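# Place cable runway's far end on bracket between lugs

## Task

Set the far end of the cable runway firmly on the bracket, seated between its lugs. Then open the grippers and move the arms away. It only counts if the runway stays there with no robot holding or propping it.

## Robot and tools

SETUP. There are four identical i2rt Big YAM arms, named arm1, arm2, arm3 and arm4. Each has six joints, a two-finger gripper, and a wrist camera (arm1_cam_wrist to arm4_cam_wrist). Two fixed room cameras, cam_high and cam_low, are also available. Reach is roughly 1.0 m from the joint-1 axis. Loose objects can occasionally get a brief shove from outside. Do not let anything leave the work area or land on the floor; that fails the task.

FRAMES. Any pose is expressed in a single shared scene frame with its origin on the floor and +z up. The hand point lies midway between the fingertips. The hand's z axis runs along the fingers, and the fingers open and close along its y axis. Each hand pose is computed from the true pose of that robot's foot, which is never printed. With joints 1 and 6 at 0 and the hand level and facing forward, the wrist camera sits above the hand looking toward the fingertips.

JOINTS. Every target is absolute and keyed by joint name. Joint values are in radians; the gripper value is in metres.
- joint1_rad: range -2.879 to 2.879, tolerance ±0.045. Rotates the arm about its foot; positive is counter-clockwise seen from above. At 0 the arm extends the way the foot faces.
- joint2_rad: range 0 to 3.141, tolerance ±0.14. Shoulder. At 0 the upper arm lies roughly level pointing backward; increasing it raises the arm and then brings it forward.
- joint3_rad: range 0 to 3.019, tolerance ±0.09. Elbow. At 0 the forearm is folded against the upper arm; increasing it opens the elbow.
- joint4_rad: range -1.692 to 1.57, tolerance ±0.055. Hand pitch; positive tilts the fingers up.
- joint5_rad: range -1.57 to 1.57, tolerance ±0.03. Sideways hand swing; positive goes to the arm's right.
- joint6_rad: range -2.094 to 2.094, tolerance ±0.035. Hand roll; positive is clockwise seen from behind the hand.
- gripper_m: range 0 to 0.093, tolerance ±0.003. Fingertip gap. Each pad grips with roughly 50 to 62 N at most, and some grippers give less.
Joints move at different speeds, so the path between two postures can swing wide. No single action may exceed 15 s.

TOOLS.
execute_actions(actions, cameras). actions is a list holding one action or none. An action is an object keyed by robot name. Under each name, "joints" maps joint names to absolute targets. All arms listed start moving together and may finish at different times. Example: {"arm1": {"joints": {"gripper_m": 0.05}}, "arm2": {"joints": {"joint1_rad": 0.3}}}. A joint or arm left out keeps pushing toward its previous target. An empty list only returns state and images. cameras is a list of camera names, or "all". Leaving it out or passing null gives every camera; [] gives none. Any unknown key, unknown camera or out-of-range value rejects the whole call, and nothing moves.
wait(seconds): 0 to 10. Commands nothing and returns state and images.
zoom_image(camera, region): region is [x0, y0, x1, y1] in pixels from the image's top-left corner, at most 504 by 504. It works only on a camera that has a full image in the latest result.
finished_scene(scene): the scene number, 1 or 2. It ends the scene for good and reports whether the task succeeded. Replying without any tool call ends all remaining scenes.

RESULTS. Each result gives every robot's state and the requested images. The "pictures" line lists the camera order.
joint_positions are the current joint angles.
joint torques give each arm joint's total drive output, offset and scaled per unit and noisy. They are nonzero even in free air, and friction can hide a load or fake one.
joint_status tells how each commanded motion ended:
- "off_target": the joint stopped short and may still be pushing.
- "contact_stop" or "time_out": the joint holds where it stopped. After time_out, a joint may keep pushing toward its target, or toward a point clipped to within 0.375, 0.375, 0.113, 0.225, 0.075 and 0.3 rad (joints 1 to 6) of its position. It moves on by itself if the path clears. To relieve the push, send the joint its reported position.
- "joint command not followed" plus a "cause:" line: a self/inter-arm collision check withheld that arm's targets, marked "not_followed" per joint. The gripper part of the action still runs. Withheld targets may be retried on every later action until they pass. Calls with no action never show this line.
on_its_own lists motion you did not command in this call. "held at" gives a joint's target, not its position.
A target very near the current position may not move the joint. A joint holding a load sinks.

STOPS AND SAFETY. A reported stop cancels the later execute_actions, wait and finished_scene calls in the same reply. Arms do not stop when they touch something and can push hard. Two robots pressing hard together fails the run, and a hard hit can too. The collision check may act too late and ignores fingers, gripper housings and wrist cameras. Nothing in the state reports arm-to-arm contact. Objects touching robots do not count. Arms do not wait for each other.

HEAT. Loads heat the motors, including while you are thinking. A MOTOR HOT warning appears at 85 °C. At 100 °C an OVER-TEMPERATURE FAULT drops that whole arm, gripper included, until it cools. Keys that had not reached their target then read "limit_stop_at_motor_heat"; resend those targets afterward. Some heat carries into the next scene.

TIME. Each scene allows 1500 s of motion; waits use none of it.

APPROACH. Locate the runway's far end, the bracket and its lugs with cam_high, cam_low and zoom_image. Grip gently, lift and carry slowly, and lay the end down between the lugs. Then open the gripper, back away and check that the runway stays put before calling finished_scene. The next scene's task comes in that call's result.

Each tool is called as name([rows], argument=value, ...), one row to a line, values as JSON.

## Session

execute_actions(actions=[])

Scene clock: 0.00 s.
Joint torques (N m, as the arm reports them, + toward a larger angle): no reading
Motor temperatures (°C, as the motors report them): arm1=[31 29 32 32 28 30] | arm2=[28 31 29 29 30 31] | arm3=[30 31 35 27 28 30] | arm4=[31 33 32 31 28 31]
arm1.joint_positions: joint1_rad=+0.152 joint2_rad=+0.502 joint3_rad=+1.440 joint4_rad=-1.467 joint5_rad=+0.188 joint6_rad=+0.360 gripper_m=+0.094
arm1.joint_status: not commanded
arm1.hand: x=-0.9698 y=-0.3211 z=+1.3922 quat_wxyz=(-0.346, +0.458, -0.734, -0.363) (m; scene frame)
arm2.joint_positions: joint1_rad=+0.033 joint2_rad=+0.544 joint3_rad=+1.332 joint4_rad=-1.298 joint5_rad=+0.252 joint6_rad=+0.033 gripper_m=+0.095
arm2.joint_status: not commanded
arm2.hand: x=-0.3608 y=+0.3124 z=+1.3007 quat_wxyz=(-0.268, -0.681, -0.522, +0.438) (m; scene frame)
arm3.joint_positions: joint1_rad=+0.018 joint2_rad=+0.655 joint3_rad=+1.348 joint4_rad=-1.451 joint5_rad=-0.133 joint6_rad=-0.365 gripper_m=+0.095
arm3.joint_status: not commanded
arm3.hand: x=+0.5523 y=-0.3201 z=+1.3019 quat_wxyz=(-0.263, +0.815, -0.415, -0.307) (m; scene frame)
arm4.joint_positions: joint1_rad=-0.290 joint2_rad=+0.423 joint3_rad=+1.325 joint4_rad=-1.514 joint5_rad=+0.031 joint6_rad=-0.468 gripper_m=+0.095
arm4.joint_status: not commanded
arm4.hand: x=+1.1950 y=+0.3588 z=+1.3440 quat_wxyz=(-0.193, -0.529, -0.713, +0.418) (m; scene frame)
pictures: arm1_cam_wrist, arm2_cam_wrist, arm3_cam_wrist, arm4_cam_wrist, cam_high, cam_low
Images, in order (width x height): arm1_cam_wrist 504x504, arm2_cam_wrist 504x504, arm3_cam_wrist 504x504, arm4_cam_wrist 504x504, cam_high 672x504, cam_low 672x504.

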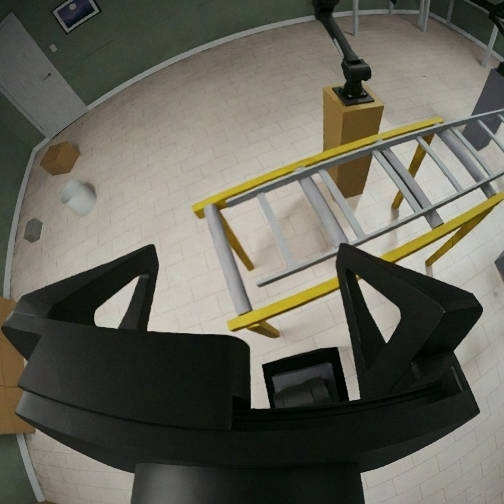

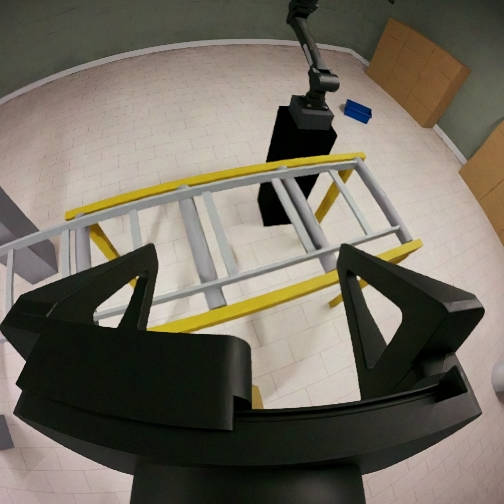

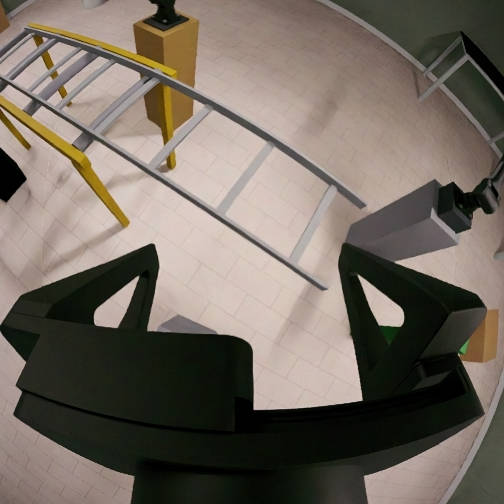

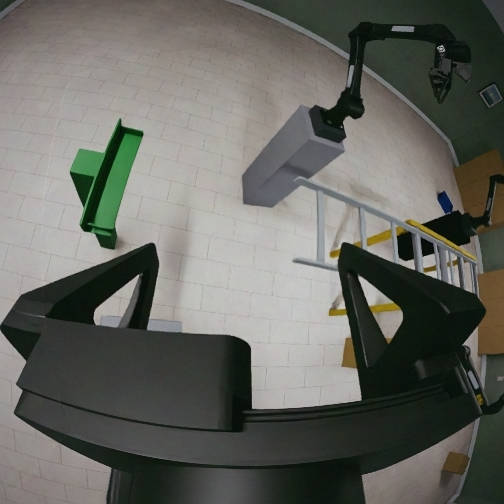

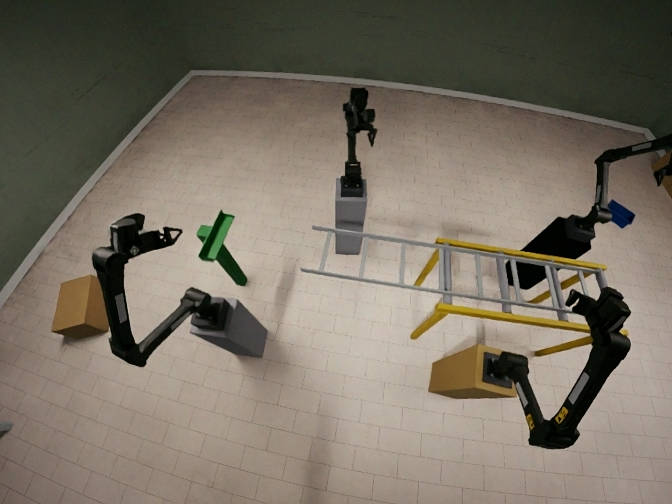

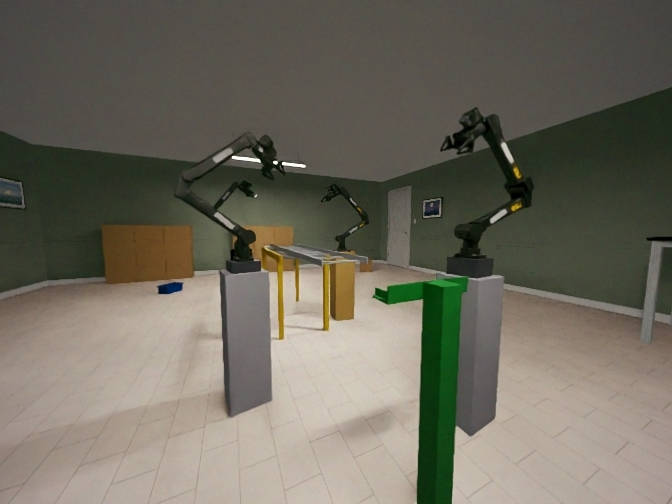

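execute_actions([
  {"arm3":{"joints":{"joint1_rad":-0.2,"joint2_rad":0.5,"joint3_rad":1.2,"joint4_rad":-1.4,"joint5_rad":0,"joint6_rad":0}},"arm4":{"joints":{"joint1_rad":-1.008,"joint2_rad":2.225,"joint3_rad":2.155,"joint4_rad":-1.445,"joint5_rad":0,"joint6_rad":-0.90}}},
], cameras=["arm3_cam_wrist","arm4_cam_wrist","cam_low"])

zoom_image(camera="cam_low", region=[290, 200, 410, 290])

Scene clock: 5.17 s.
Joint torques (N m, as the arm reports them, + toward a larger angle): arm1=[ 0.17  3.15  8.66  1.99  0.13 -0.09] | arm2=[-1.14  2.83  9.37  2.19  0.02 -0.01] | arm3=[-1.99  4.94  7.84  2.65  0.05 -0.01] | arm4=[ -0.65 -25.19  11.94   0.23  -0.01  -0.06]
Motor temperatures (°C, as the motors report them): arm1=[31 29 32 32 28 30] | arm2=[28 31 30 29 30 31] | arm3=[30 31 37 28 28 30] | arm4=[31 34 33 31 28 31]
arm1.joint_positions: joint1_rad=+0.152 joint2_rad=+0.502 joint3_rad=+1.440 joint4_rad=-1.467 joint5_rad=+0.188 joint6_rad=+0.360 gripper_m=+0.094
arm1.joint_status: not commanded
arm1.hand: x=-0.9698 y=-0.3211 z=+1.3922 quat_wxyz=(-0.346, +0.458, -0.734, -0.363) (m; scene frame)
arm2.joint_positions: joint1_rad=+0.033 joint2_rad=+0.544 joint3_rad=+1.332 joint4_rad=-1.298 joint5_rad=+0.252 joint6_rad=+0.033 gripper_m=+0.095
arm2.joint_status: not commanded
arm2.hand: x=-0.3608 y=+0.3124 z=+1.3007 quat_wxyz=(-0.268, -0.681, -0.522, +0.438) (m; scene frame)
arm3.joint_positions: joint1_rad=-0.192 joint2_rad=+0.494 joint3_rad=+1.212 joint4_rad=-1.412 joint5_rad=-0.002 joint6_rad=-0.014 gripper_m=+0.095
arm3.joint_status: all done
arm3.hand: x=+0.6229 y=-0.3471 z=+1.2744 quat_wxyz=(-0.303, +0.642, -0.635, -0.303) (m; scene frame)
arm4.joint_positions: joint1_rad=-1.002 joint2_rad=+2.242 joint3_rad=+2.136 joint4_rad=-1.443 joint5_rad=+0.000 joint6_rad=-0.890 gripper_m=+0.095
arm4.joint_status: all done
arm4.hand: x=+0.6864 y=+0.0542 z=+0.9390 quat_wxyz=(+0.005, -0.702, -0.712, +0.012) (m; scene frame)
pictures: arm3_cam_wrist, arm4_cam_wrist, cam_low
Images, in order (width x height): arm3_cam_wrist 504x504, arm4_cam_wrist 504x504, cam_low 672x504.

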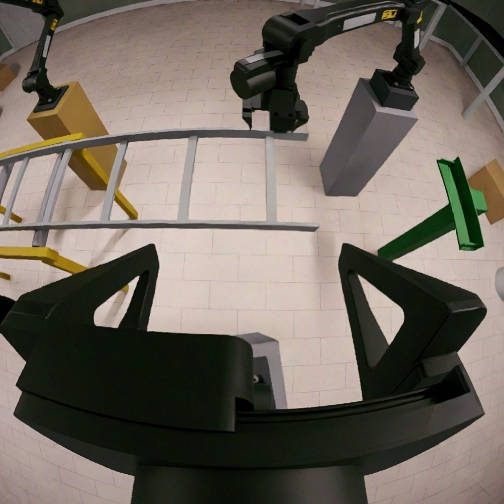

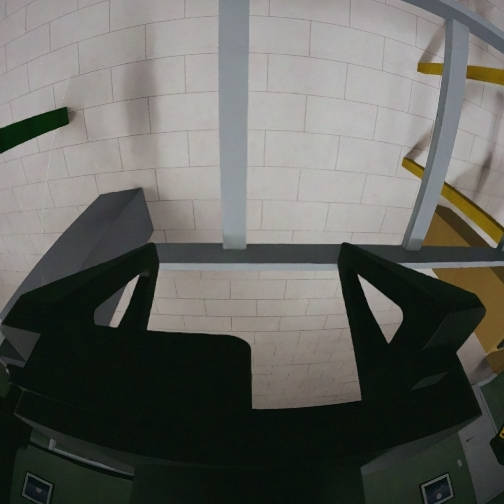

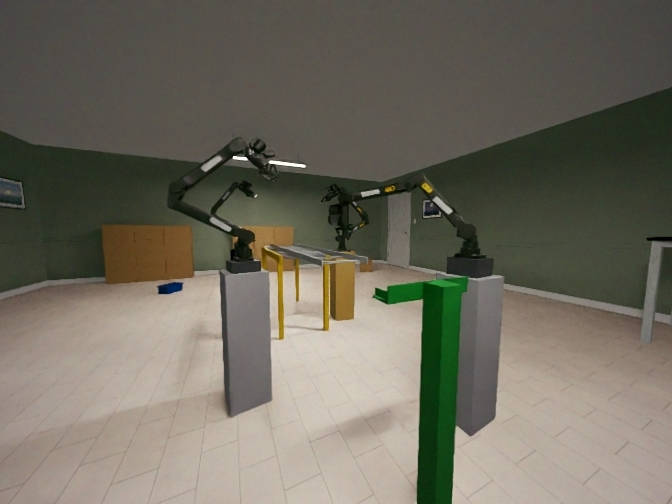

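Region (290, 200, 410, 290) of cam_low's 672x504 image, scaled by 4.200, with more detail than that image has; it fills the top 378 rows of this view, and the rest is white.

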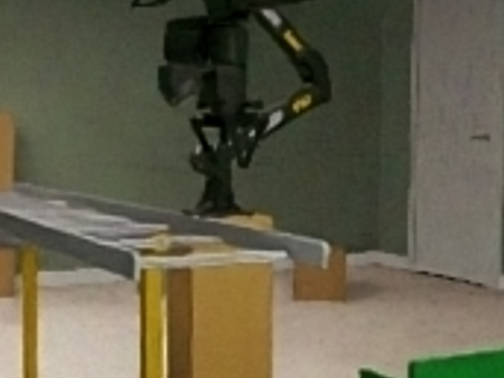

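execute_actions([
  {"arm4":{"joints":{"joint1_rad":-0.972,"joint2_rad":2.378,"joint3_rad":1.97,"joint4_rad":-1.163,"joint6_rad":-0.86}}},
], cameras=["arm4_cam_wrist","cam_low"])

zoom_image(camera="cam_low", region=[290, 200, 410, 290])

Scene clock: 10.63 s.
Joint torques (N m, as the arm reports them, + toward a larger angle): arm1=[ 0.17  3.15  8.66  1.98  0.13 -0.09] | arm2=[-1.15  2.88  9.39  2.2   0.03 -0.02] | arm3=[-1.72  4.62  7.91  2.65  0.04 -0.03] | arm4=[  1.01 -25.21  10.39   0.67   0.     0.1 ]
Motor temperatures (°C, as the motors report them): arm1=[31 29 33 32 28 30] | arm2=[28 31 31 29 30 31] | arm3=[30 31 37 28 28 30] | arm4=[31 35 34 31 28 31]
arm1.joint_positions: joint1_rad=+0.152 joint2_rad=+0.502 joint3_rad=+1.440 joint4_rad=-1.467 joint5_rad=+0.188 joint6_rad=+0.360 gripper_m=+0.094
arm1.joint_status: not commanded
arm1.hand: x=-0.9698 y=-0.3211 z=+1.3922 quat_wxyz=(-0.346, +0.458, -0.734, -0.363) (m; scene frame)
arm2.joint_positions: joint1_rad=+0.033 joint2_rad=+0.544 joint3_rad=+1.332 joint4_rad=-1.298 joint5_rad=+0.252 joint6_rad=+0.033 gripper_m=+0.095
arm2.joint_status: not commanded
arm2.hand: x=-0.3608 y=+0.3124 z=+1.3007 quat_wxyz=(-0.268, -0.681, -0.522, +0.438) (m; scene frame)
arm3.joint_positions: joint1_rad=-0.192 joint2_rad=+0.494 joint3_rad=+1.212 joint4_rad=-1.412 joint5_rad=-0.002 joint6_rad=-0.014 gripper_m=+0.095
arm3.joint_status: not commanded
arm3.hand: x=+0.6229 y=-0.3471 z=+1.2744 quat_wxyz=(-0.303, +0.642, -0.635, -0.303) (m; scene frame)
arm4.joint_positions: joint1_rad=-0.983 joint2_rad=+2.396 joint3_rad=+1.956 joint4_rad=-1.174 joint5_rad=+0.000 joint6_rad=-0.870 gripper_m=+0.095
arm4.joint_status: all done
arm4.hand: x=+0.7051 y=+0.0541 z=+0.7694 quat_wxyz=(+0.002, -0.702, -0.712, -0.020) (m; scene frame)
pictures: arm4_cam_wrist, cam_low
Images, in order (width x height): arm4_cam_wrist 504x504, cam_low 672x504.

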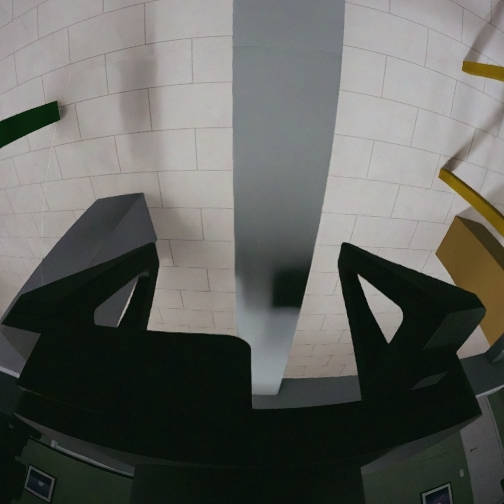

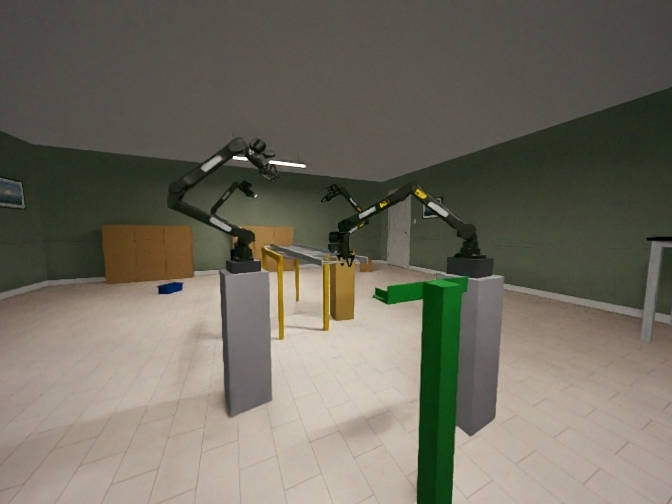

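Region (290, 200, 410, 290) of cam_low's 672x504 image, scaled by 4.200, with more detail than that image has; it fills the top 378 rows of this view, and the rest is white.

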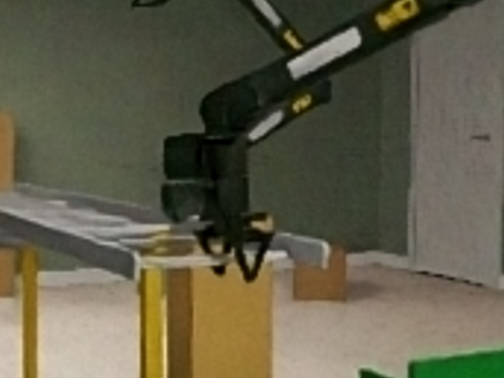

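execute_actions([
  {"arm4":{"joints":{"joint2_rad":2.345,"joint4_rad":-1.145,"gripper_m":0.06}}},
], cameras=["arm4_cam_wrist"])

Scene clock: 13.33 s.
Joint torques (N m, as the arm reports them, + toward a larger angle): arm1=[ 0.18  3.14  8.67  1.98  0.13 -0.09] | arm2=[-1.27  2.83  9.37  2.18  0.03  0.  ] | arm3=[-1.35  4.15  7.75  2.59  0.07  0.03] | arm4=[  0.53 -25.19  10.56   0.8    0.     0.1 ]
Motor temperatures (°C, as the motors report them): arm1=[31 29 33 32 28 30] | arm2=[28 31 31 29 30 31] | arm3=[30 31 37 28 28 30] | arm4=[31 36 34 31 28 31]
arm1.joint_positions: joint1_rad=+0.152 joint2_rad=+0.502 joint3_rad=+1.440 joint4_rad=-1.467 joint5_rad=+0.188 joint6_rad=+0.360 gripper_m=+0.094
arm1.joint_status: not commanded
arm1.hand: x=-0.9698 y=-0.3211 z=+1.3922 quat_wxyz=(-0.346, +0.458, -0.734, -0.363) (m; scene frame)
arm2.joint_positions: joint1_rad=+0.033 joint2_rad=+0.544 joint3_rad=+1.332 joint4_rad=-1.298 joint5_rad=+0.252 joint6_rad=+0.033 gripper_m=+0.095
arm2.joint_status: not commanded
arm2.hand: x=-0.3608 y=+0.3124 z=+1.3007 quat_wxyz=(-0.268, -0.681, -0.522, +0.438) (m; scene frame)
arm3.joint_positions: joint1_rad=-0.192 joint2_rad=+0.494 joint3_rad=+1.212 joint4_rad=-1.412 joint5_rad=-0.002 joint6_rad=-0.014 gripper_m=+0.095
arm3.joint_status: not commanded
arm3.hand: x=+0.6229 y=-0.3471 z=+1.2744 quat_wxyz=(-0.303, +0.642, -0.635, -0.303) (m; scene frame)
arm4.joint_positions: joint1_rad=-0.983 joint2_rad=+2.362 joint3_rad=+1.956 joint4_rad=-1.156 joint5_rad=+0.000 joint6_rad=-0.870 gripper_m=+0.060
arm4.joint_status: all done
arm4.hand: x=+0.6970 y=+0.0469 z=+0.7922 quat_wxyz=(+0.004, -0.702, -0.712, +0.006) (m; scene frame)
pictures: arm4_cam_wrist
Images, in order (width x height): arm4_cam_wrist 504x504.

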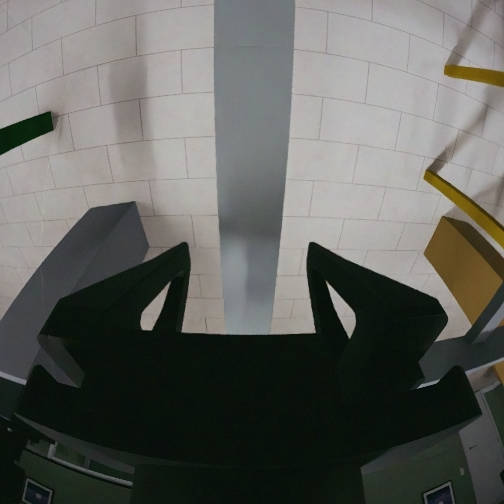

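execute_actions([
  {"arm4":{"joints":{"gripper_m":0.0}}},
], cameras=[])

execute_actions([
  {"arm4":{"joints":{"joint1_rad":-0.895,"joint2_rad":2.16,"joint3_rad":1.67,"joint4_rad":-1.036,"joint6_rad":-0.78}},"arm3":{"joints":{"joint1_rad":-0.9,"joint2_rad":0.9,"joint3_rad":1.2,"joint4_rad":-0.9}}},
], cameras=[])

execute_actions([
  {"arm4":{"joints":{"joint1_rad":-0.742,"joint2_rad":1.96,"joint3_rad":1.405,"joint4_rad":-0.925,"joint6_rad":-0.62}}},
], cameras=["arm4_cam_wrist","cam_high"])

Scene clock: 18.40 s.
Joint torques (N m, as the arm reports them, + toward a larger angle): arm1=[ 0.17  3.17  8.66  1.99  0.13 -0.09] | arm2=[-1.1   2.85  9.37  2.21  0.02  0.  ] | arm3=[-1.76  4.29  7.65  2.42  0.03  0.01] | arm4=[  0.77 -25.33  10.64   0.67  -0.03   0.08]
Motor temperatures (°C, as the motors report them): arm1=[31 29 34 32 28 30] | arm2=[28 31 32 29 30 31] | arm3=[30 31 38 28 28 30] | arm4=[31 36 34 31 28 31]
arm1.joint_positions: joint1_rad=+0.152 joint2_rad=+0.502 joint3_rad=+1.440 joint4_rad=-1.467 joint5_rad=+0.188 joint6_rad=+0.360 gripper_m=+0.094
arm1.joint_status: not commanded
arm1.hand: x=-0.9698 y=-0.3211 z=+1.3922 quat_wxyz=(-0.346, +0.458, -0.734, -0.363) (m; scene frame)
arm2.joint_positions: joint1_rad=+0.033 joint2_rad=+0.544 joint3_rad=+1.332 joint4_rad=-1.298 joint5_rad=+0.252 joint6_rad=+0.033 gripper_m=+0.095
arm2.joint_status: not commanded
arm2.hand: x=-0.3608 y=+0.3124 z=+1.3007 quat_wxyz=(-0.268, -0.681, -0.522, +0.438) (m; scene frame)
arm3.joint_positions: joint1_rad=-0.192 joint2_rad=+0.494 joint3_rad=+1.212 joint4_rad=-1.412 joint5_rad=-0.002 joint6_rad=-0.014 gripper_m=+0.095
arm3.joint_status: not commanded
arm3.hand: x=+0.6229 y=-0.3471 z=+1.2744 quat_wxyz=(-0.303, +0.642, -0.635, -0.303) (m; scene frame)
arm4.joint_positions: joint1_rad=-0.983 joint2_rad=+2.362 joint3_rad=+1.956 joint4_rad=-1.155 joint5_rad=+0.001 joint6_rad=-0.867 gripper_m=+0.025
arm4.joint_status: gripper_m off_target (ended at +0.025, target +0.000)
arm4.hand: x=+0.6967 y=+0.0467 z=+0.7922 quat_wxyz=(+0.005, -0.703, -0.711, +0.006) (m; scene frame)
pictures: none
No camera images: the call's "cameras" was empty. Leave "cameras" out to get every camera's image.

Scene clock: 19.80 s.
Joint torques (N m, as the arm reports them, + toward a larger angle): arm1=[ 0.18  3.16  8.67  1.99  0.13 -0.09] | arm2=[-1.21  3.    9.35  2.17  0.03 -0.01] | arm3=[-1.46 -4.12 10.72  2.75  0.04 -0.06] | arm4=[ -1.24 -24.61  11.19   0.25  -0.15  -0.13]
Motor temperatures (°C, as the motors report them): arm1=[31 29 34 32 28 30] | arm2=[28 31 32 29 30 31] | arm3=[30 31 38 28 28 30] | arm4=[31 37 34 31 28 31]
arm1.joint_positions: joint1_rad=+0.152 joint2_rad=+0.502 joint3_rad=+1.440 joint4_rad=-1.467 joint5_rad=+0.188 joint6_rad=+0.360 gripper_m=+0.094
arm1.joint_status: not commanded
arm1.hand: x=-0.9698 y=-0.3211 z=+1.3922 quat_wxyz=(-0.346, +0.458, -0.734, -0.363) (m; scene frame)
arm2.joint_positions: joint1_rad=+0.033 joint2_rad=+0.544 joint3_rad=+1.332 joint4_rad=-1.298 joint5_rad=+0.252 joint6_rad=+0.033 gripper_m=+0.095
arm2.joint_status: not commanded
arm2.hand: x=-0.3608 y=+0.3124 z=+1.3007 quat_wxyz=(-0.268, -0.681, -0.522, +0.438) (m; scene frame)
arm3.joint_positions: joint1_rad=-0.894 joint2_rad=+0.899 joint3_rad=+1.199 joint4_rad=-0.916 joint5_rad=+0.000 joint6_rad=-0.013 gripper_m=+0.095
arm3.joint_status: all done
arm3.hand: x=+0.8849 y=-0.2358 z=+1.2497 quat_wxyz=(-0.418, +0.376, -0.804, -0.195) (m; scene frame)
arm4.joint_positions: joint1_rad=-0.881 joint2_rad=+2.197 joint3_rad=+1.643 joint4_rad=-1.034 joint5_rad=+0.004 joint6_rad=-0.763 gripper_m=+0.025
arm4.joint_status: all done
arm4.hand: x=+0.7948 y=+0.0497 z=+0.7902 quat_wxyz=(+0.006, -0.704, -0.710, -0.007) (m; scene frame)
pictures: none
No camera images: the call's "cameras" was empty. Leave "cameras" out to get every camera's image.

Scene clock: 21.37 s.
Joint torques (N m, as the arm reports them, + toward a larger angle): arm1=[ 0.16  3.17  8.65  1.98  0.13 -0.09] | arm2=[-1.14  2.84  9.4   2.22  0.03 -0.01] | arm3=[-1.69 -3.88 10.73  2.66 -0.05 -0.09] | arm4=[ -0.7  -25.57  12.47  -0.27  -0.1   -0.07]
Motor temperatures (°C, as the motors report them): arm1=[31 29 34 32 28 30] | arm2=[28 31 32 29 30 31] | arm3=[30 31 38 28 28 30] | arm4=[31 37 35 31 29 32]
arm1.joint_positions: joint1_rad=+0.152 joint2_rad=+0.502 joint3_rad=+1.440 joint4_rad=-1.467 joint5_rad=+0.188 joint6_rad=+0.360 gripper_m=+0.094
arm1.joint_status: not commanded
arm1.hand: x=-0.9698 y=-0.3211 z=+1.3922 quat_wxyz=(-0.346, +0.458, -0.734, -0.363) (m; scene frame)
arm2.joint_positions: joint1_rad=+0.033 joint2_rad=+0.544 joint3_rad=+1.332 joint4_rad=-1.298 joint5_rad=+0.252 joint6_rad=+0.033 gripper_m=+0.095
arm2.joint_status: not commanded
arm2.hand: x=-0.3608 y=+0.3124 z=+1.3007 quat_wxyz=(-0.268, -0.681, -0.522, +0.438) (m; scene frame)
arm3.joint_positions: joint1_rad=-0.894 joint2_rad=+0.899 joint3_rad=+1.199 joint4_rad=-0.916 joint5_rad=+0.000 joint6_rad=-0.013 gripper_m=+0.095
arm3.joint_status: not commanded
arm3.hand: x=+0.8849 y=-0.2358 z=+1.2497 quat_wxyz=(-0.418, +0.376, -0.804, -0.195) (m; scene frame)
arm4.joint_positions: joint1_rad=-0.731 joint2_rad=+2.045 joint3_rad=+1.355 joint4_rad=-0.915 joint5_rad=+0.002 joint6_rad=-0.615 gripper_m=+0.025
arm4.joint_status: all done
arm4.hand: x=+0.9114 y=+0.0549 z=+0.7864 quat_wxyz=(+0.008, -0.703, -0.711, -0.015) (m; scene frame)
pictures: arm4_cam_wrist, cam_high
Images, in order (width x height): arm4_cam_wrist 504x504, cam_high 672x504.

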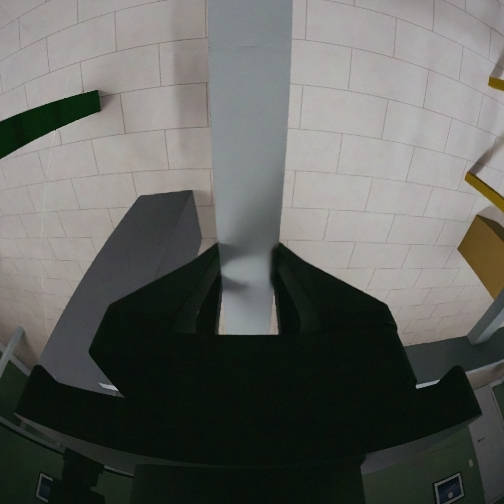

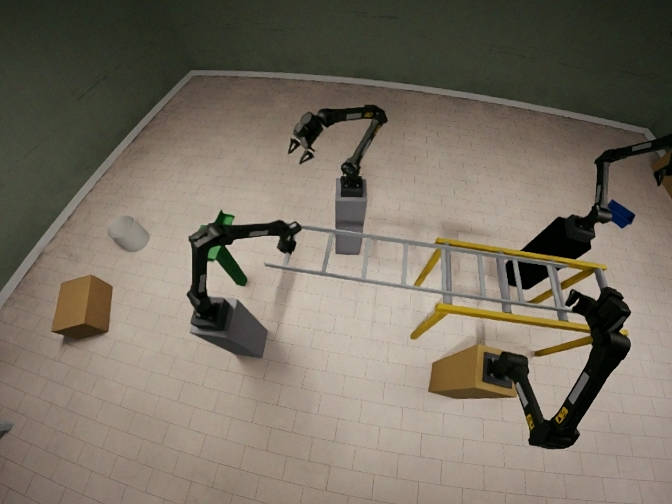

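execute_actions([
  {"arm4":{"joints":{"joint1_rad":-0.50,"joint2_rad":1.75,"joint3_rad":1.205,"joint4_rad":-0.835,"joint6_rad":-0.376}}},
], cameras=[])

execute_actions([
  {"arm4":{"joints":{"joint1_rad":-0.19,"joint2_rad":1.625,"joint3_rad":1.12,"joint4_rad":-0.795,"joint6_rad":-0.072}},"arm3":{"joints":{"joint1_rad":-1.15,"joint2_rad":1.3,"joint3_rad":1.3,"joint4_rad":-0.6}}},
], cameras=["arm3_cam_wrist","arm4_cam_wrist","cam_high","cam_low"])

zoom_image(camera="arm3_cam_wrist", region=[130, 70, 350, 260])

zoom_image(camera="cam_high", region=[170, 190, 290, 290])

zoom_image(camera="cam_low", region=[330, 240, 490, 320])

Scene clock: 26.40 s.
Joint torques (N m, as the arm reports them, + toward a larger angle): arm1=[ 0.2   3.15  8.66  1.98  0.13 -0.09] | arm2=[-1.25  2.76  9.36  2.24  0.03 -0.01] | arm3=[-0.84 -4.74 10.73  2.78  0.05 -0.03] | arm4=[  0.09 -28.42  13.79  -0.17   0.18   0.1 ]
Motor temperatures (°C, as the motors report them): arm1=[31 29 34 32 28 30] | arm2=[28 31 32 29 30 31] | arm3=[30 31 39 28 28 30] | arm4=[31 38 35 31 29 32]
arm1.joint_positions: joint1_rad=+0.152 joint2_rad=+0.502 joint3_rad=+1.440 joint4_rad=-1.467 joint5_rad=+0.188 joint6_rad=+0.360 gripper_m=+0.094
arm1.joint_status: not commanded
arm1.hand: x=-0.9698 y=-0.3211 z=+1.3922 quat_wxyz=(-0.346, +0.458, -0.734, -0.363) (m; scene frame)
arm2.joint_positions: joint1_rad=+0.033 joint2_rad=+0.544 joint3_rad=+1.332 joint4_rad=-1.298 joint5_rad=+0.252 joint6_rad=+0.033 gripper_m=+0.095
arm2.joint_status: not commanded
arm2.hand: x=-0.3608 y=+0.3124 z=+1.3007 quat_wxyz=(-0.268, -0.681, -0.522, +0.438) (m; scene frame)
arm3.joint_positions: joint1_rad=-0.894 joint2_rad=+0.899 joint3_rad=+1.199 joint4_rad=-0.916 joint5_rad=+0.000 joint6_rad=-0.013 gripper_m=+0.095
arm3.joint_status: not commanded
arm3.hand: x=+0.8849 y=-0.2358 z=+1.2497 quat_wxyz=(-0.418, +0.376, -0.804, -0.195) (m; scene frame)
arm4.joint_positions: joint1_rad=-0.503 joint2_rad=+1.909 joint3_rad=+1.136 joint4_rad=-0.825 joint5_rad=-0.004 joint6_rad=-0.384 gripper_m=+0.025
arm4.joint_status: joint2_rad time_out (moved -0.135 of -0.295); the others done
arm4.on_its_own: joint2_rad reads +1.909 and still pushes toward +1.750 since a time_out
arm4.hand: x=+1.0440 y=+0.0554 z=+0.7904 quat_wxyz=(+0.007, -0.704, -0.710, -0.012) (m; scene frame)
pictures: none
No camera images: the call's "cameras" was empty. Leave "cameras" out to get every camera's image.

not run: a stop came earlier in this reply.

This scene's latest camera images include none from arm3_cam_wrist. They are from: arm4_cam_wrist, cam_high. Call execute_actions without "cameras", or with arm3_cam_wrist in "cameras", to get its image.

Region (170, 190, 290, 290) of cam_high's 672x504 image, scaled by 4.200, with more detail than that image has.

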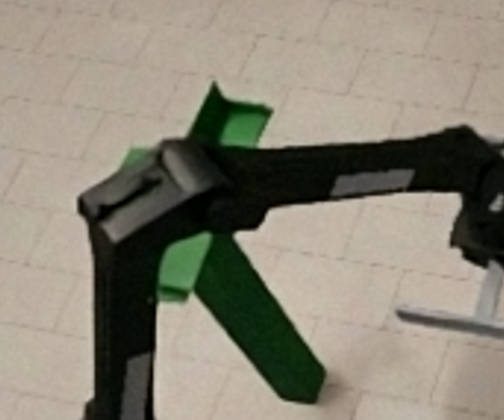

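This scene's latest camera images include none from cam_low. They are from: arm4_cam_wrist, cam_high. Call execute_actions without "cameras", or with cam_low in "cameras", to get its image.

execute_actions([
  {"arm4":{"joints":{"joint1_rad":-0.21,"joint2_rad":1.62,"joint3_rad":1.125,"joint4_rad":-0.79,"joint6_rad":-0.09}},"arm3":{"joints":{"joint1_rad":-1.15,"joint2_rad":1.3,"joint3_rad":1.3,"joint4_rad":-0.6}}},
], cameras=["arm3_cam_wrist","arm4_cam_wrist","cam_high","cam_low"])

zoom_image(camera="arm3_cam_wrist", region=[130, 70, 350, 260])

zoom_image(camera="cam_high", region=[170, 190, 290, 290])

zoom_image(camera="cam_low", region=[330, 240, 490, 320])

Scene clock: 30.37 s.
Joint torques (N m, as the arm reports them, + toward a larger angle): arm1=[ 0.2   3.15  8.65  1.98  0.13 -0.09] | arm2=[-1.13  2.77  9.36  2.2   0.03  0.  ] | arm3=[ -0.21 -12.44  13.11   2.72  -0.04  -0.03] | arm4=[  0.96 -30.59  14.35   0.16   0.52   0.11]
Motor temperatures (°C, as the motors report them): arm1=[31 29 34 32 28 30] | arm2=[28 31 32 29 30 31] | arm3=[30 31 40 28 28 30] | arm4=[31 38 36 31 29 32]
arm1.joint_positions: joint1_rad=+0.152 joint2_rad=+0.502 joint3_rad=+1.440 joint4_rad=-1.467 joint5_rad=+0.188 joint6_rad=+0.360 gripper_m=+0.094
arm1.joint_status: not commanded
arm1.hand: x=-0.9698 y=-0.3211 z=+1.3922 quat_wxyz=(-0.346, +0.458, -0.734, -0.363) (m; scene frame)
arm2.joint_positions: joint1_rad=+0.033 joint2_rad=+0.544 joint3_rad=+1.332 joint4_rad=-1.298 joint5_rad=+0.252 joint6_rad=+0.033 gripper_m=+0.095
arm2.joint_status: not commanded
arm2.hand: x=-0.3608 y=+0.3124 z=+1.3007 quat_wxyz=(-0.268, -0.681, -0.522, +0.438) (m; scene frame)
arm3.joint_positions: joint1_rad=-1.151 joint2_rad=+1.303 joint3_rad=+1.274 joint4_rad=-0.616 joint5_rad=+0.000 joint6_rad=-0.012 gripper_m=+0.095
arm3.joint_status: all done
arm3.hand: x=+1.0855 y=-0.2197 z=+1.1643 quat_wxyz=(-0.426, +0.272, -0.852, -0.137) (m; scene frame)
arm4.joint_positions: joint1_rad=-0.221 joint2_rad=+1.821 joint3_rad=+1.049 joint4_rad=-0.786 joint5_rad=-0.012 joint6_rad=-0.099 gripper_m=+0.025
arm4.joint_status: joint2_rad time_out (moved -0.088 of -0.289); the others done
arm4.on_its_own: joint2_rad reads +1.821 and still pushes toward +1.620 since a time_out
arm4.hand: x=+1.1782 y=+0.0440 z=+0.8049 quat_wxyz=(-0.005, -0.705, -0.709, +0.002) (m; scene frame)
pictures: arm3_cam_wrist, arm4_cam_wrist, cam_high, cam_low
Images, in order (width x height): arm3_cam_wrist 504x504, arm4_cam_wrist 504x504, cam_high 672x504, cam_low 672x504.

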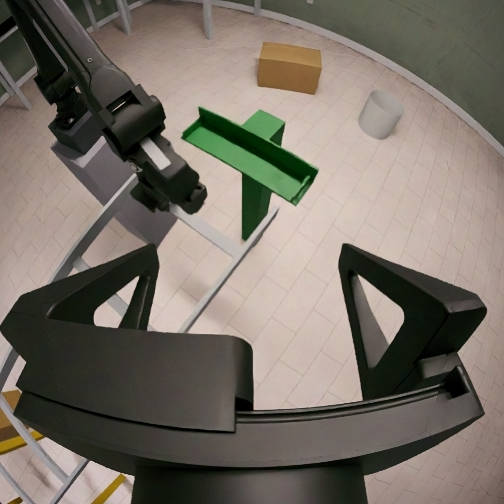

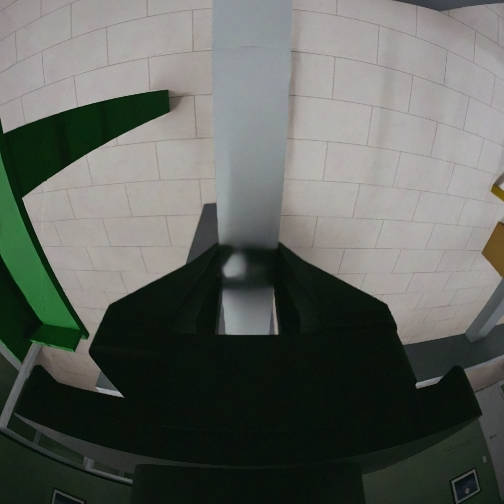

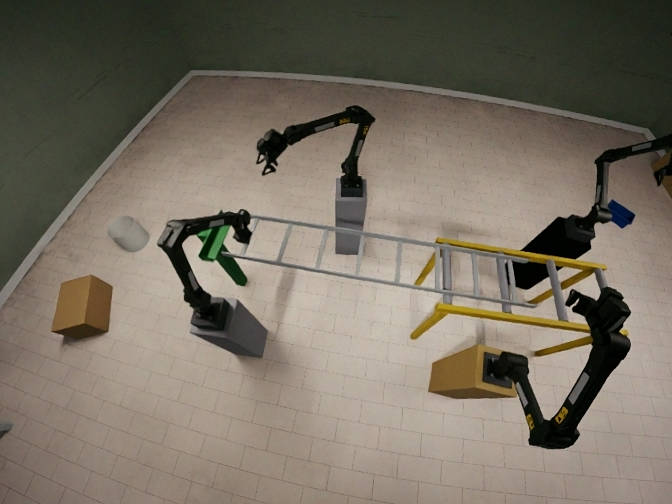

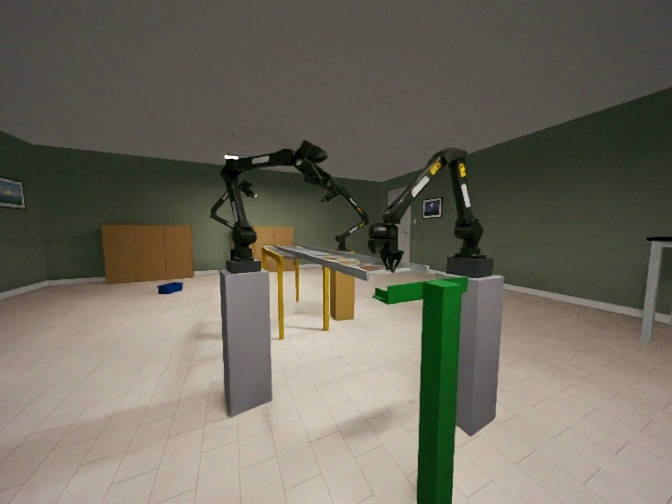

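Region (130, 70, 350, 260) of arm3_cam_wrist's 504x504 image, scaled by 2.291, with more detail than that image has; it fills the top 435 rows of this view, and the rest is white.

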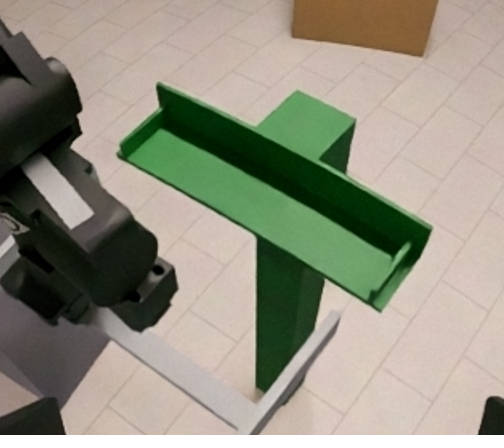

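Region (170, 190, 290, 290) of cam_high's 672x504 image, scaled by 4.200, with more detail than that image has.

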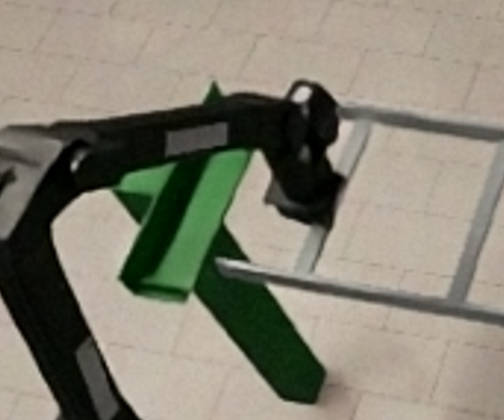

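Region (330, 240, 490, 320) of cam_low's 672x504 image, scaled by 3.150, with more detail than that image has.

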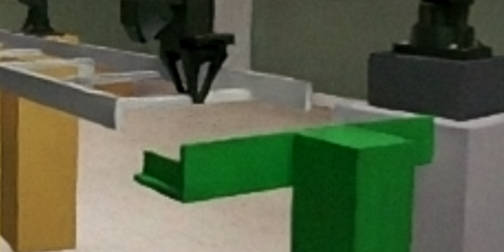

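execute_actions([
  {"arm4":{"joints":{"joint1_rad":-0.01,"joint4_rad":-0.835,"joint6_rad":0.105}}},
], cameras=["arm3_cam_wrist","arm4_cam_wrist","cam_high","cam_low"])

zoom_image(camera="arm3_cam_wrist", region=[130, 70, 350, 260])

zoom_image(camera="cam_high", region=[170, 190, 290, 290])

zoom_image(camera="cam_low", region=[330, 240, 490, 320])

Scene clock: 35.43 s.
Joint torques (N m, as the arm reports them, + toward a larger angle): arm1=[ 0.16  3.13  8.66  1.99  0.13 -0.09] | arm2=[-1.18  2.8   9.35  2.19  0.03  0.  ] | arm3=[ -0.9  -12.01  13.11   2.75  -0.02  -0.05] | arm4=[  0.12 -30.52  14.32  -0.66   0.29  -0.05]
Motor temperatures (°C, as the motors report them): arm1=[31 29 34 32 28 30] | arm2=[28 31 33 29 30 31] | arm3=[30 31 42 28 28 30] | arm4=[31 39 36 31 29 32]
arm1.joint_positions: joint1_rad=+0.152 joint2_rad=+0.502 joint3_rad=+1.440 joint4_rad=-1.467 joint5_rad=+0.188 joint6_rad=+0.360 gripper_m=+0.094
arm1.joint_status: not commanded
arm1.hand: x=-0.9698 y=-0.3211 z=+1.3922 quat_wxyz=(-0.346, +0.458, -0.734, -0.363) (m; scene frame)
arm2.joint_positions: joint1_rad=+0.033 joint2_rad=+0.544 joint3_rad=+1.332 joint4_rad=-1.298 joint5_rad=+0.252 joint6_rad=+0.033 gripper_m=+0.095
arm2.joint_status: not commanded
arm2.hand: x=-0.3608 y=+0.3124 z=+1.3007 quat_wxyz=(-0.268, -0.681, -0.522, +0.438) (m; scene frame)
arm3.joint_positions: joint1_rad=-1.151 joint2_rad=+1.303 joint3_rad=+1.274 joint4_rad=-0.616 joint5_rad=+0.000 joint6_rad=-0.012 gripper_m=+0.095
arm3.joint_status: not commanded
arm3.hand: x=+1.0855 y=-0.2197 z=+1.1643 quat_wxyz=(-0.426, +0.272, -0.852, -0.137) (m; scene frame)
arm4.joint_positions: joint1_rad=-0.012 joint2_rad=+1.821 joint3_rad=+1.049 joint4_rad=-0.814 joint5_rad=-0.005 joint6_rad=+0.112 gripper_m=+0.025
arm4.joint_status: all done
arm4.on_its_own: joint2_rad reads +1.821 and still pushes toward +1.620 since a time_out
arm4.hand: x=+1.2719 y=+0.0519 z=+0.8042 quat_wxyz=(+0.008, -0.706, -0.708, -0.006) (m; scene frame)
pictures: arm3_cam_wrist, arm4_cam_wrist, cam_high, cam_low
Images, in order (width x height): arm3_cam_wrist 504x504, arm4_cam_wrist 504x504, cam_high 672x504, cam_low 672x504.

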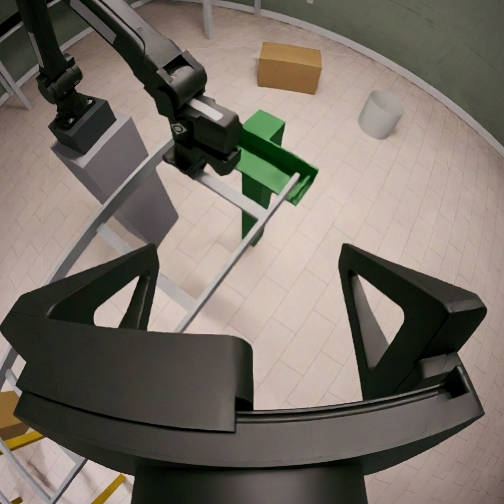

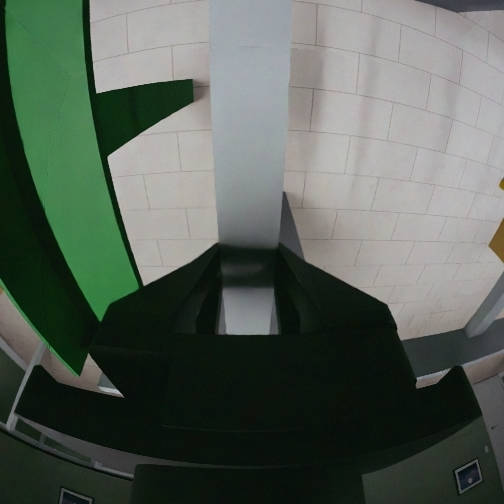

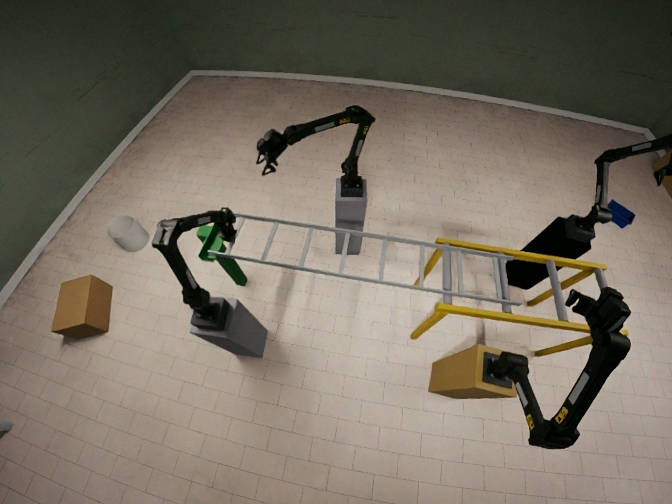

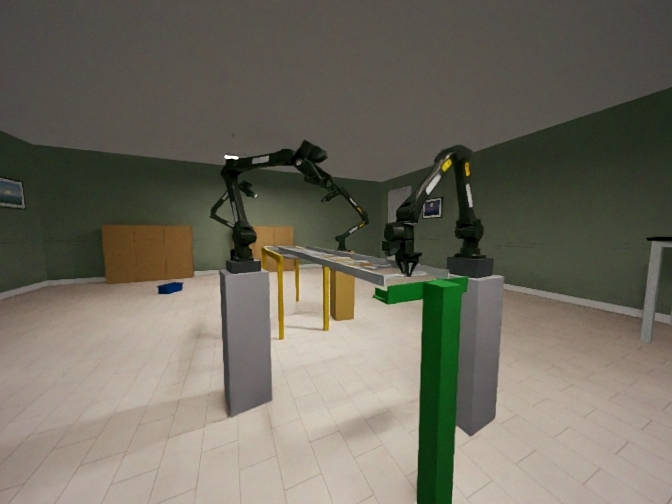

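Region (130, 70, 350, 260) of arm3_cam_wrist's 504x504 image, scaled by 2.291, with more detail than that image has; it fills the top 435 rows of this view, and the rest is white.

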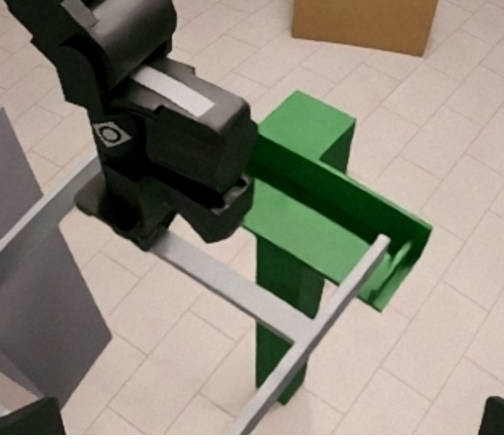

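Region (170, 190, 290, 290) of cam_high's 672x504 image, scaled by 4.200, with more detail than that image has.

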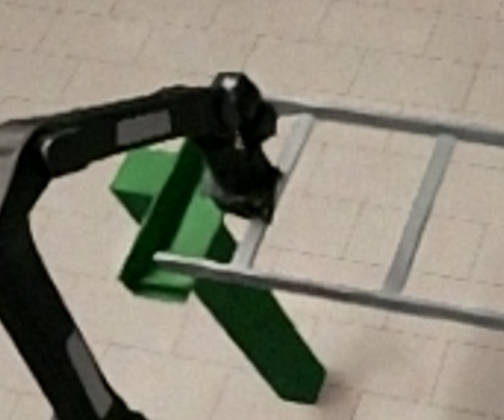

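Region (330, 240, 490, 320) of cam_low's 672x504 image, scaled by 3.150, with more detail than that image has.

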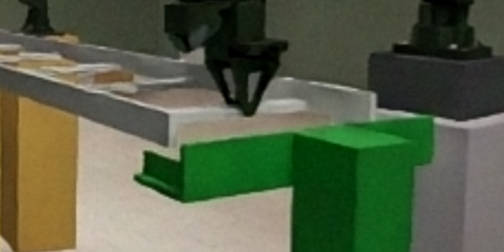

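execute_actions([
  {"arm4":{"joints":{"joint1_rad":0.07,"joint4_rad":-0.875,"joint6_rad":0.18}}},
], cameras=["arm3_cam_wrist","arm4_cam_wrist","cam_high"])

zoom_image(camera="arm3_cam_wrist", region=[130, 70, 350, 260])

zoom_image(camera="cam_high", region=[170, 190, 290, 290])

Scene clock: 38.37 s.
Joint torques (N m, as the arm reports them, + toward a larger angle): arm1=[ 0.18  3.16  8.66  1.98  0.13 -0.09] | arm2=[-1.07  2.87  9.38  2.19  0.03  0.  ] | arm3=[ -0.61 -12.18  13.25   2.64   0.    -0.05] | arm4=[ -0.7  -30.4   14.33  -1.29   0.36  -0.07]
Motor temperatures (°C, as the motors report them): arm1=[31 29 34 32 28 30] | arm2=[28 31 33 29 30 31] | arm3=[30 31 42 28 28 30] | arm4=[31 40 37 31 29 32]
arm1.joint_positions: joint1_rad=+0.152 joint2_rad=+0.502 joint3_rad=+1.440 joint4_rad=-1.467 joint5_rad=+0.188 joint6_rad=+0.360 gripper_m=+0.094
arm1.joint_status: not commanded
arm1.hand: x=-0.9698 y=-0.3211 z=+1.3922 quat_wxyz=(-0.346, +0.458, -0.734, -0.363) (m; scene frame)
arm2.joint_positions: joint1_rad=+0.033 joint2_rad=+0.544 joint3_rad=+1.332 joint4_rad=-1.298 joint5_rad=+0.252 joint6_rad=+0.033 gripper_m=+0.095
arm2.joint_status: not commanded
arm2.hand: x=-0.3608 y=+0.3124 z=+1.3007 quat_wxyz=(-0.268, -0.681, -0.522, +0.438) (m; scene frame)
arm3.joint_positions: joint1_rad=-1.151 joint2_rad=+1.303 joint3_rad=+1.274 joint4_rad=-0.616 joint5_rad=+0.000 joint6_rad=-0.012 gripper_m=+0.095
arm3.joint_status: not commanded
arm3.hand: x=+1.0855 y=-0.2197 z=+1.1643 quat_wxyz=(-0.426, +0.272, -0.852, -0.137) (m; scene frame)
arm4.joint_positions: joint1_rad=+0.077 joint2_rad=+1.821 joint3_rad=+1.049 joint4_rad=-0.839 joint5_rad=-0.007 joint6_rad=+0.190 gripper_m=+0.025
arm4.joint_status: all done
arm4.on_its_own: joint2_rad reads +1.821 and still pushes toward +1.620 since a time_out
arm4.hand: x=+1.3105 y=+0.0645 z=+0.8042 quat_wxyz=(+0.019, -0.702, -0.712, -0.013) (m; scene frame)
pictures: arm3_cam_wrist, arm4_cam_wrist, cam_high
Images, in order (width x height): arm3_cam_wrist 504x504, arm4_cam_wrist 504x504, cam_high 672x504.

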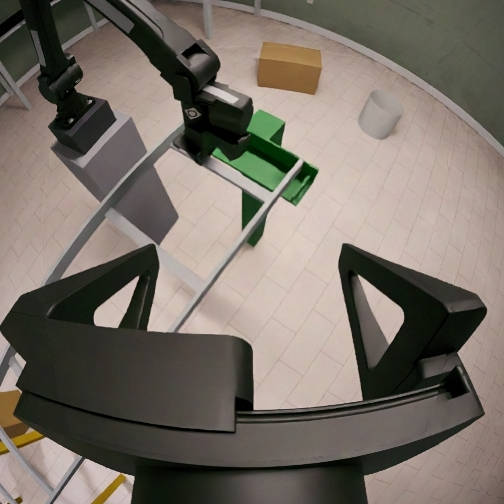

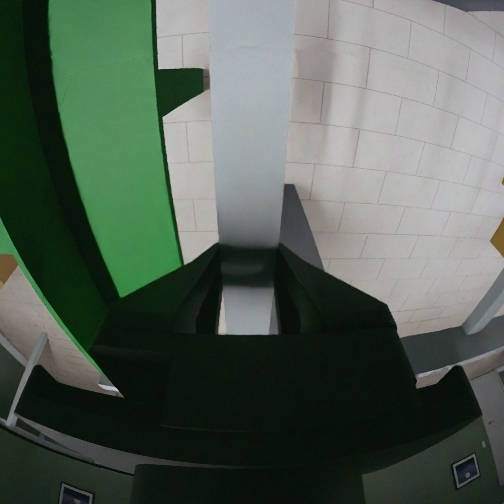

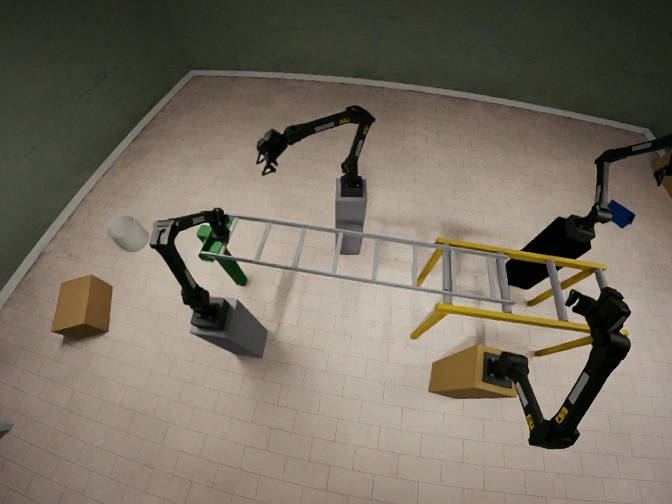

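Region (130, 70, 350, 260) of arm3_cam_wrist's 504x504 image, scaled by 2.291, with more detail than that image has; it fills the top 435 rows of this view, and the rest is white.

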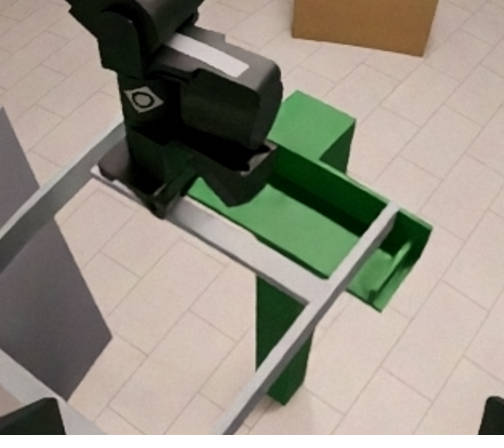

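Region (170, 190, 290, 290) of cam_high's 672x504 image, scaled by 4.200, with more detail than that image has.

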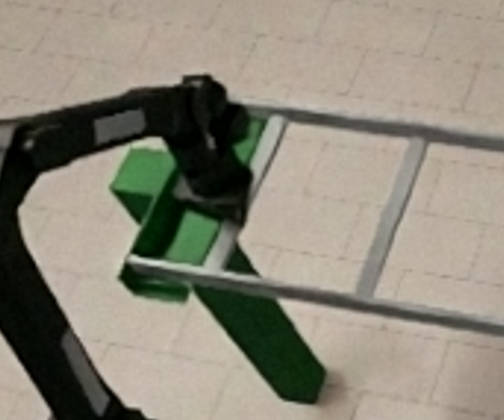

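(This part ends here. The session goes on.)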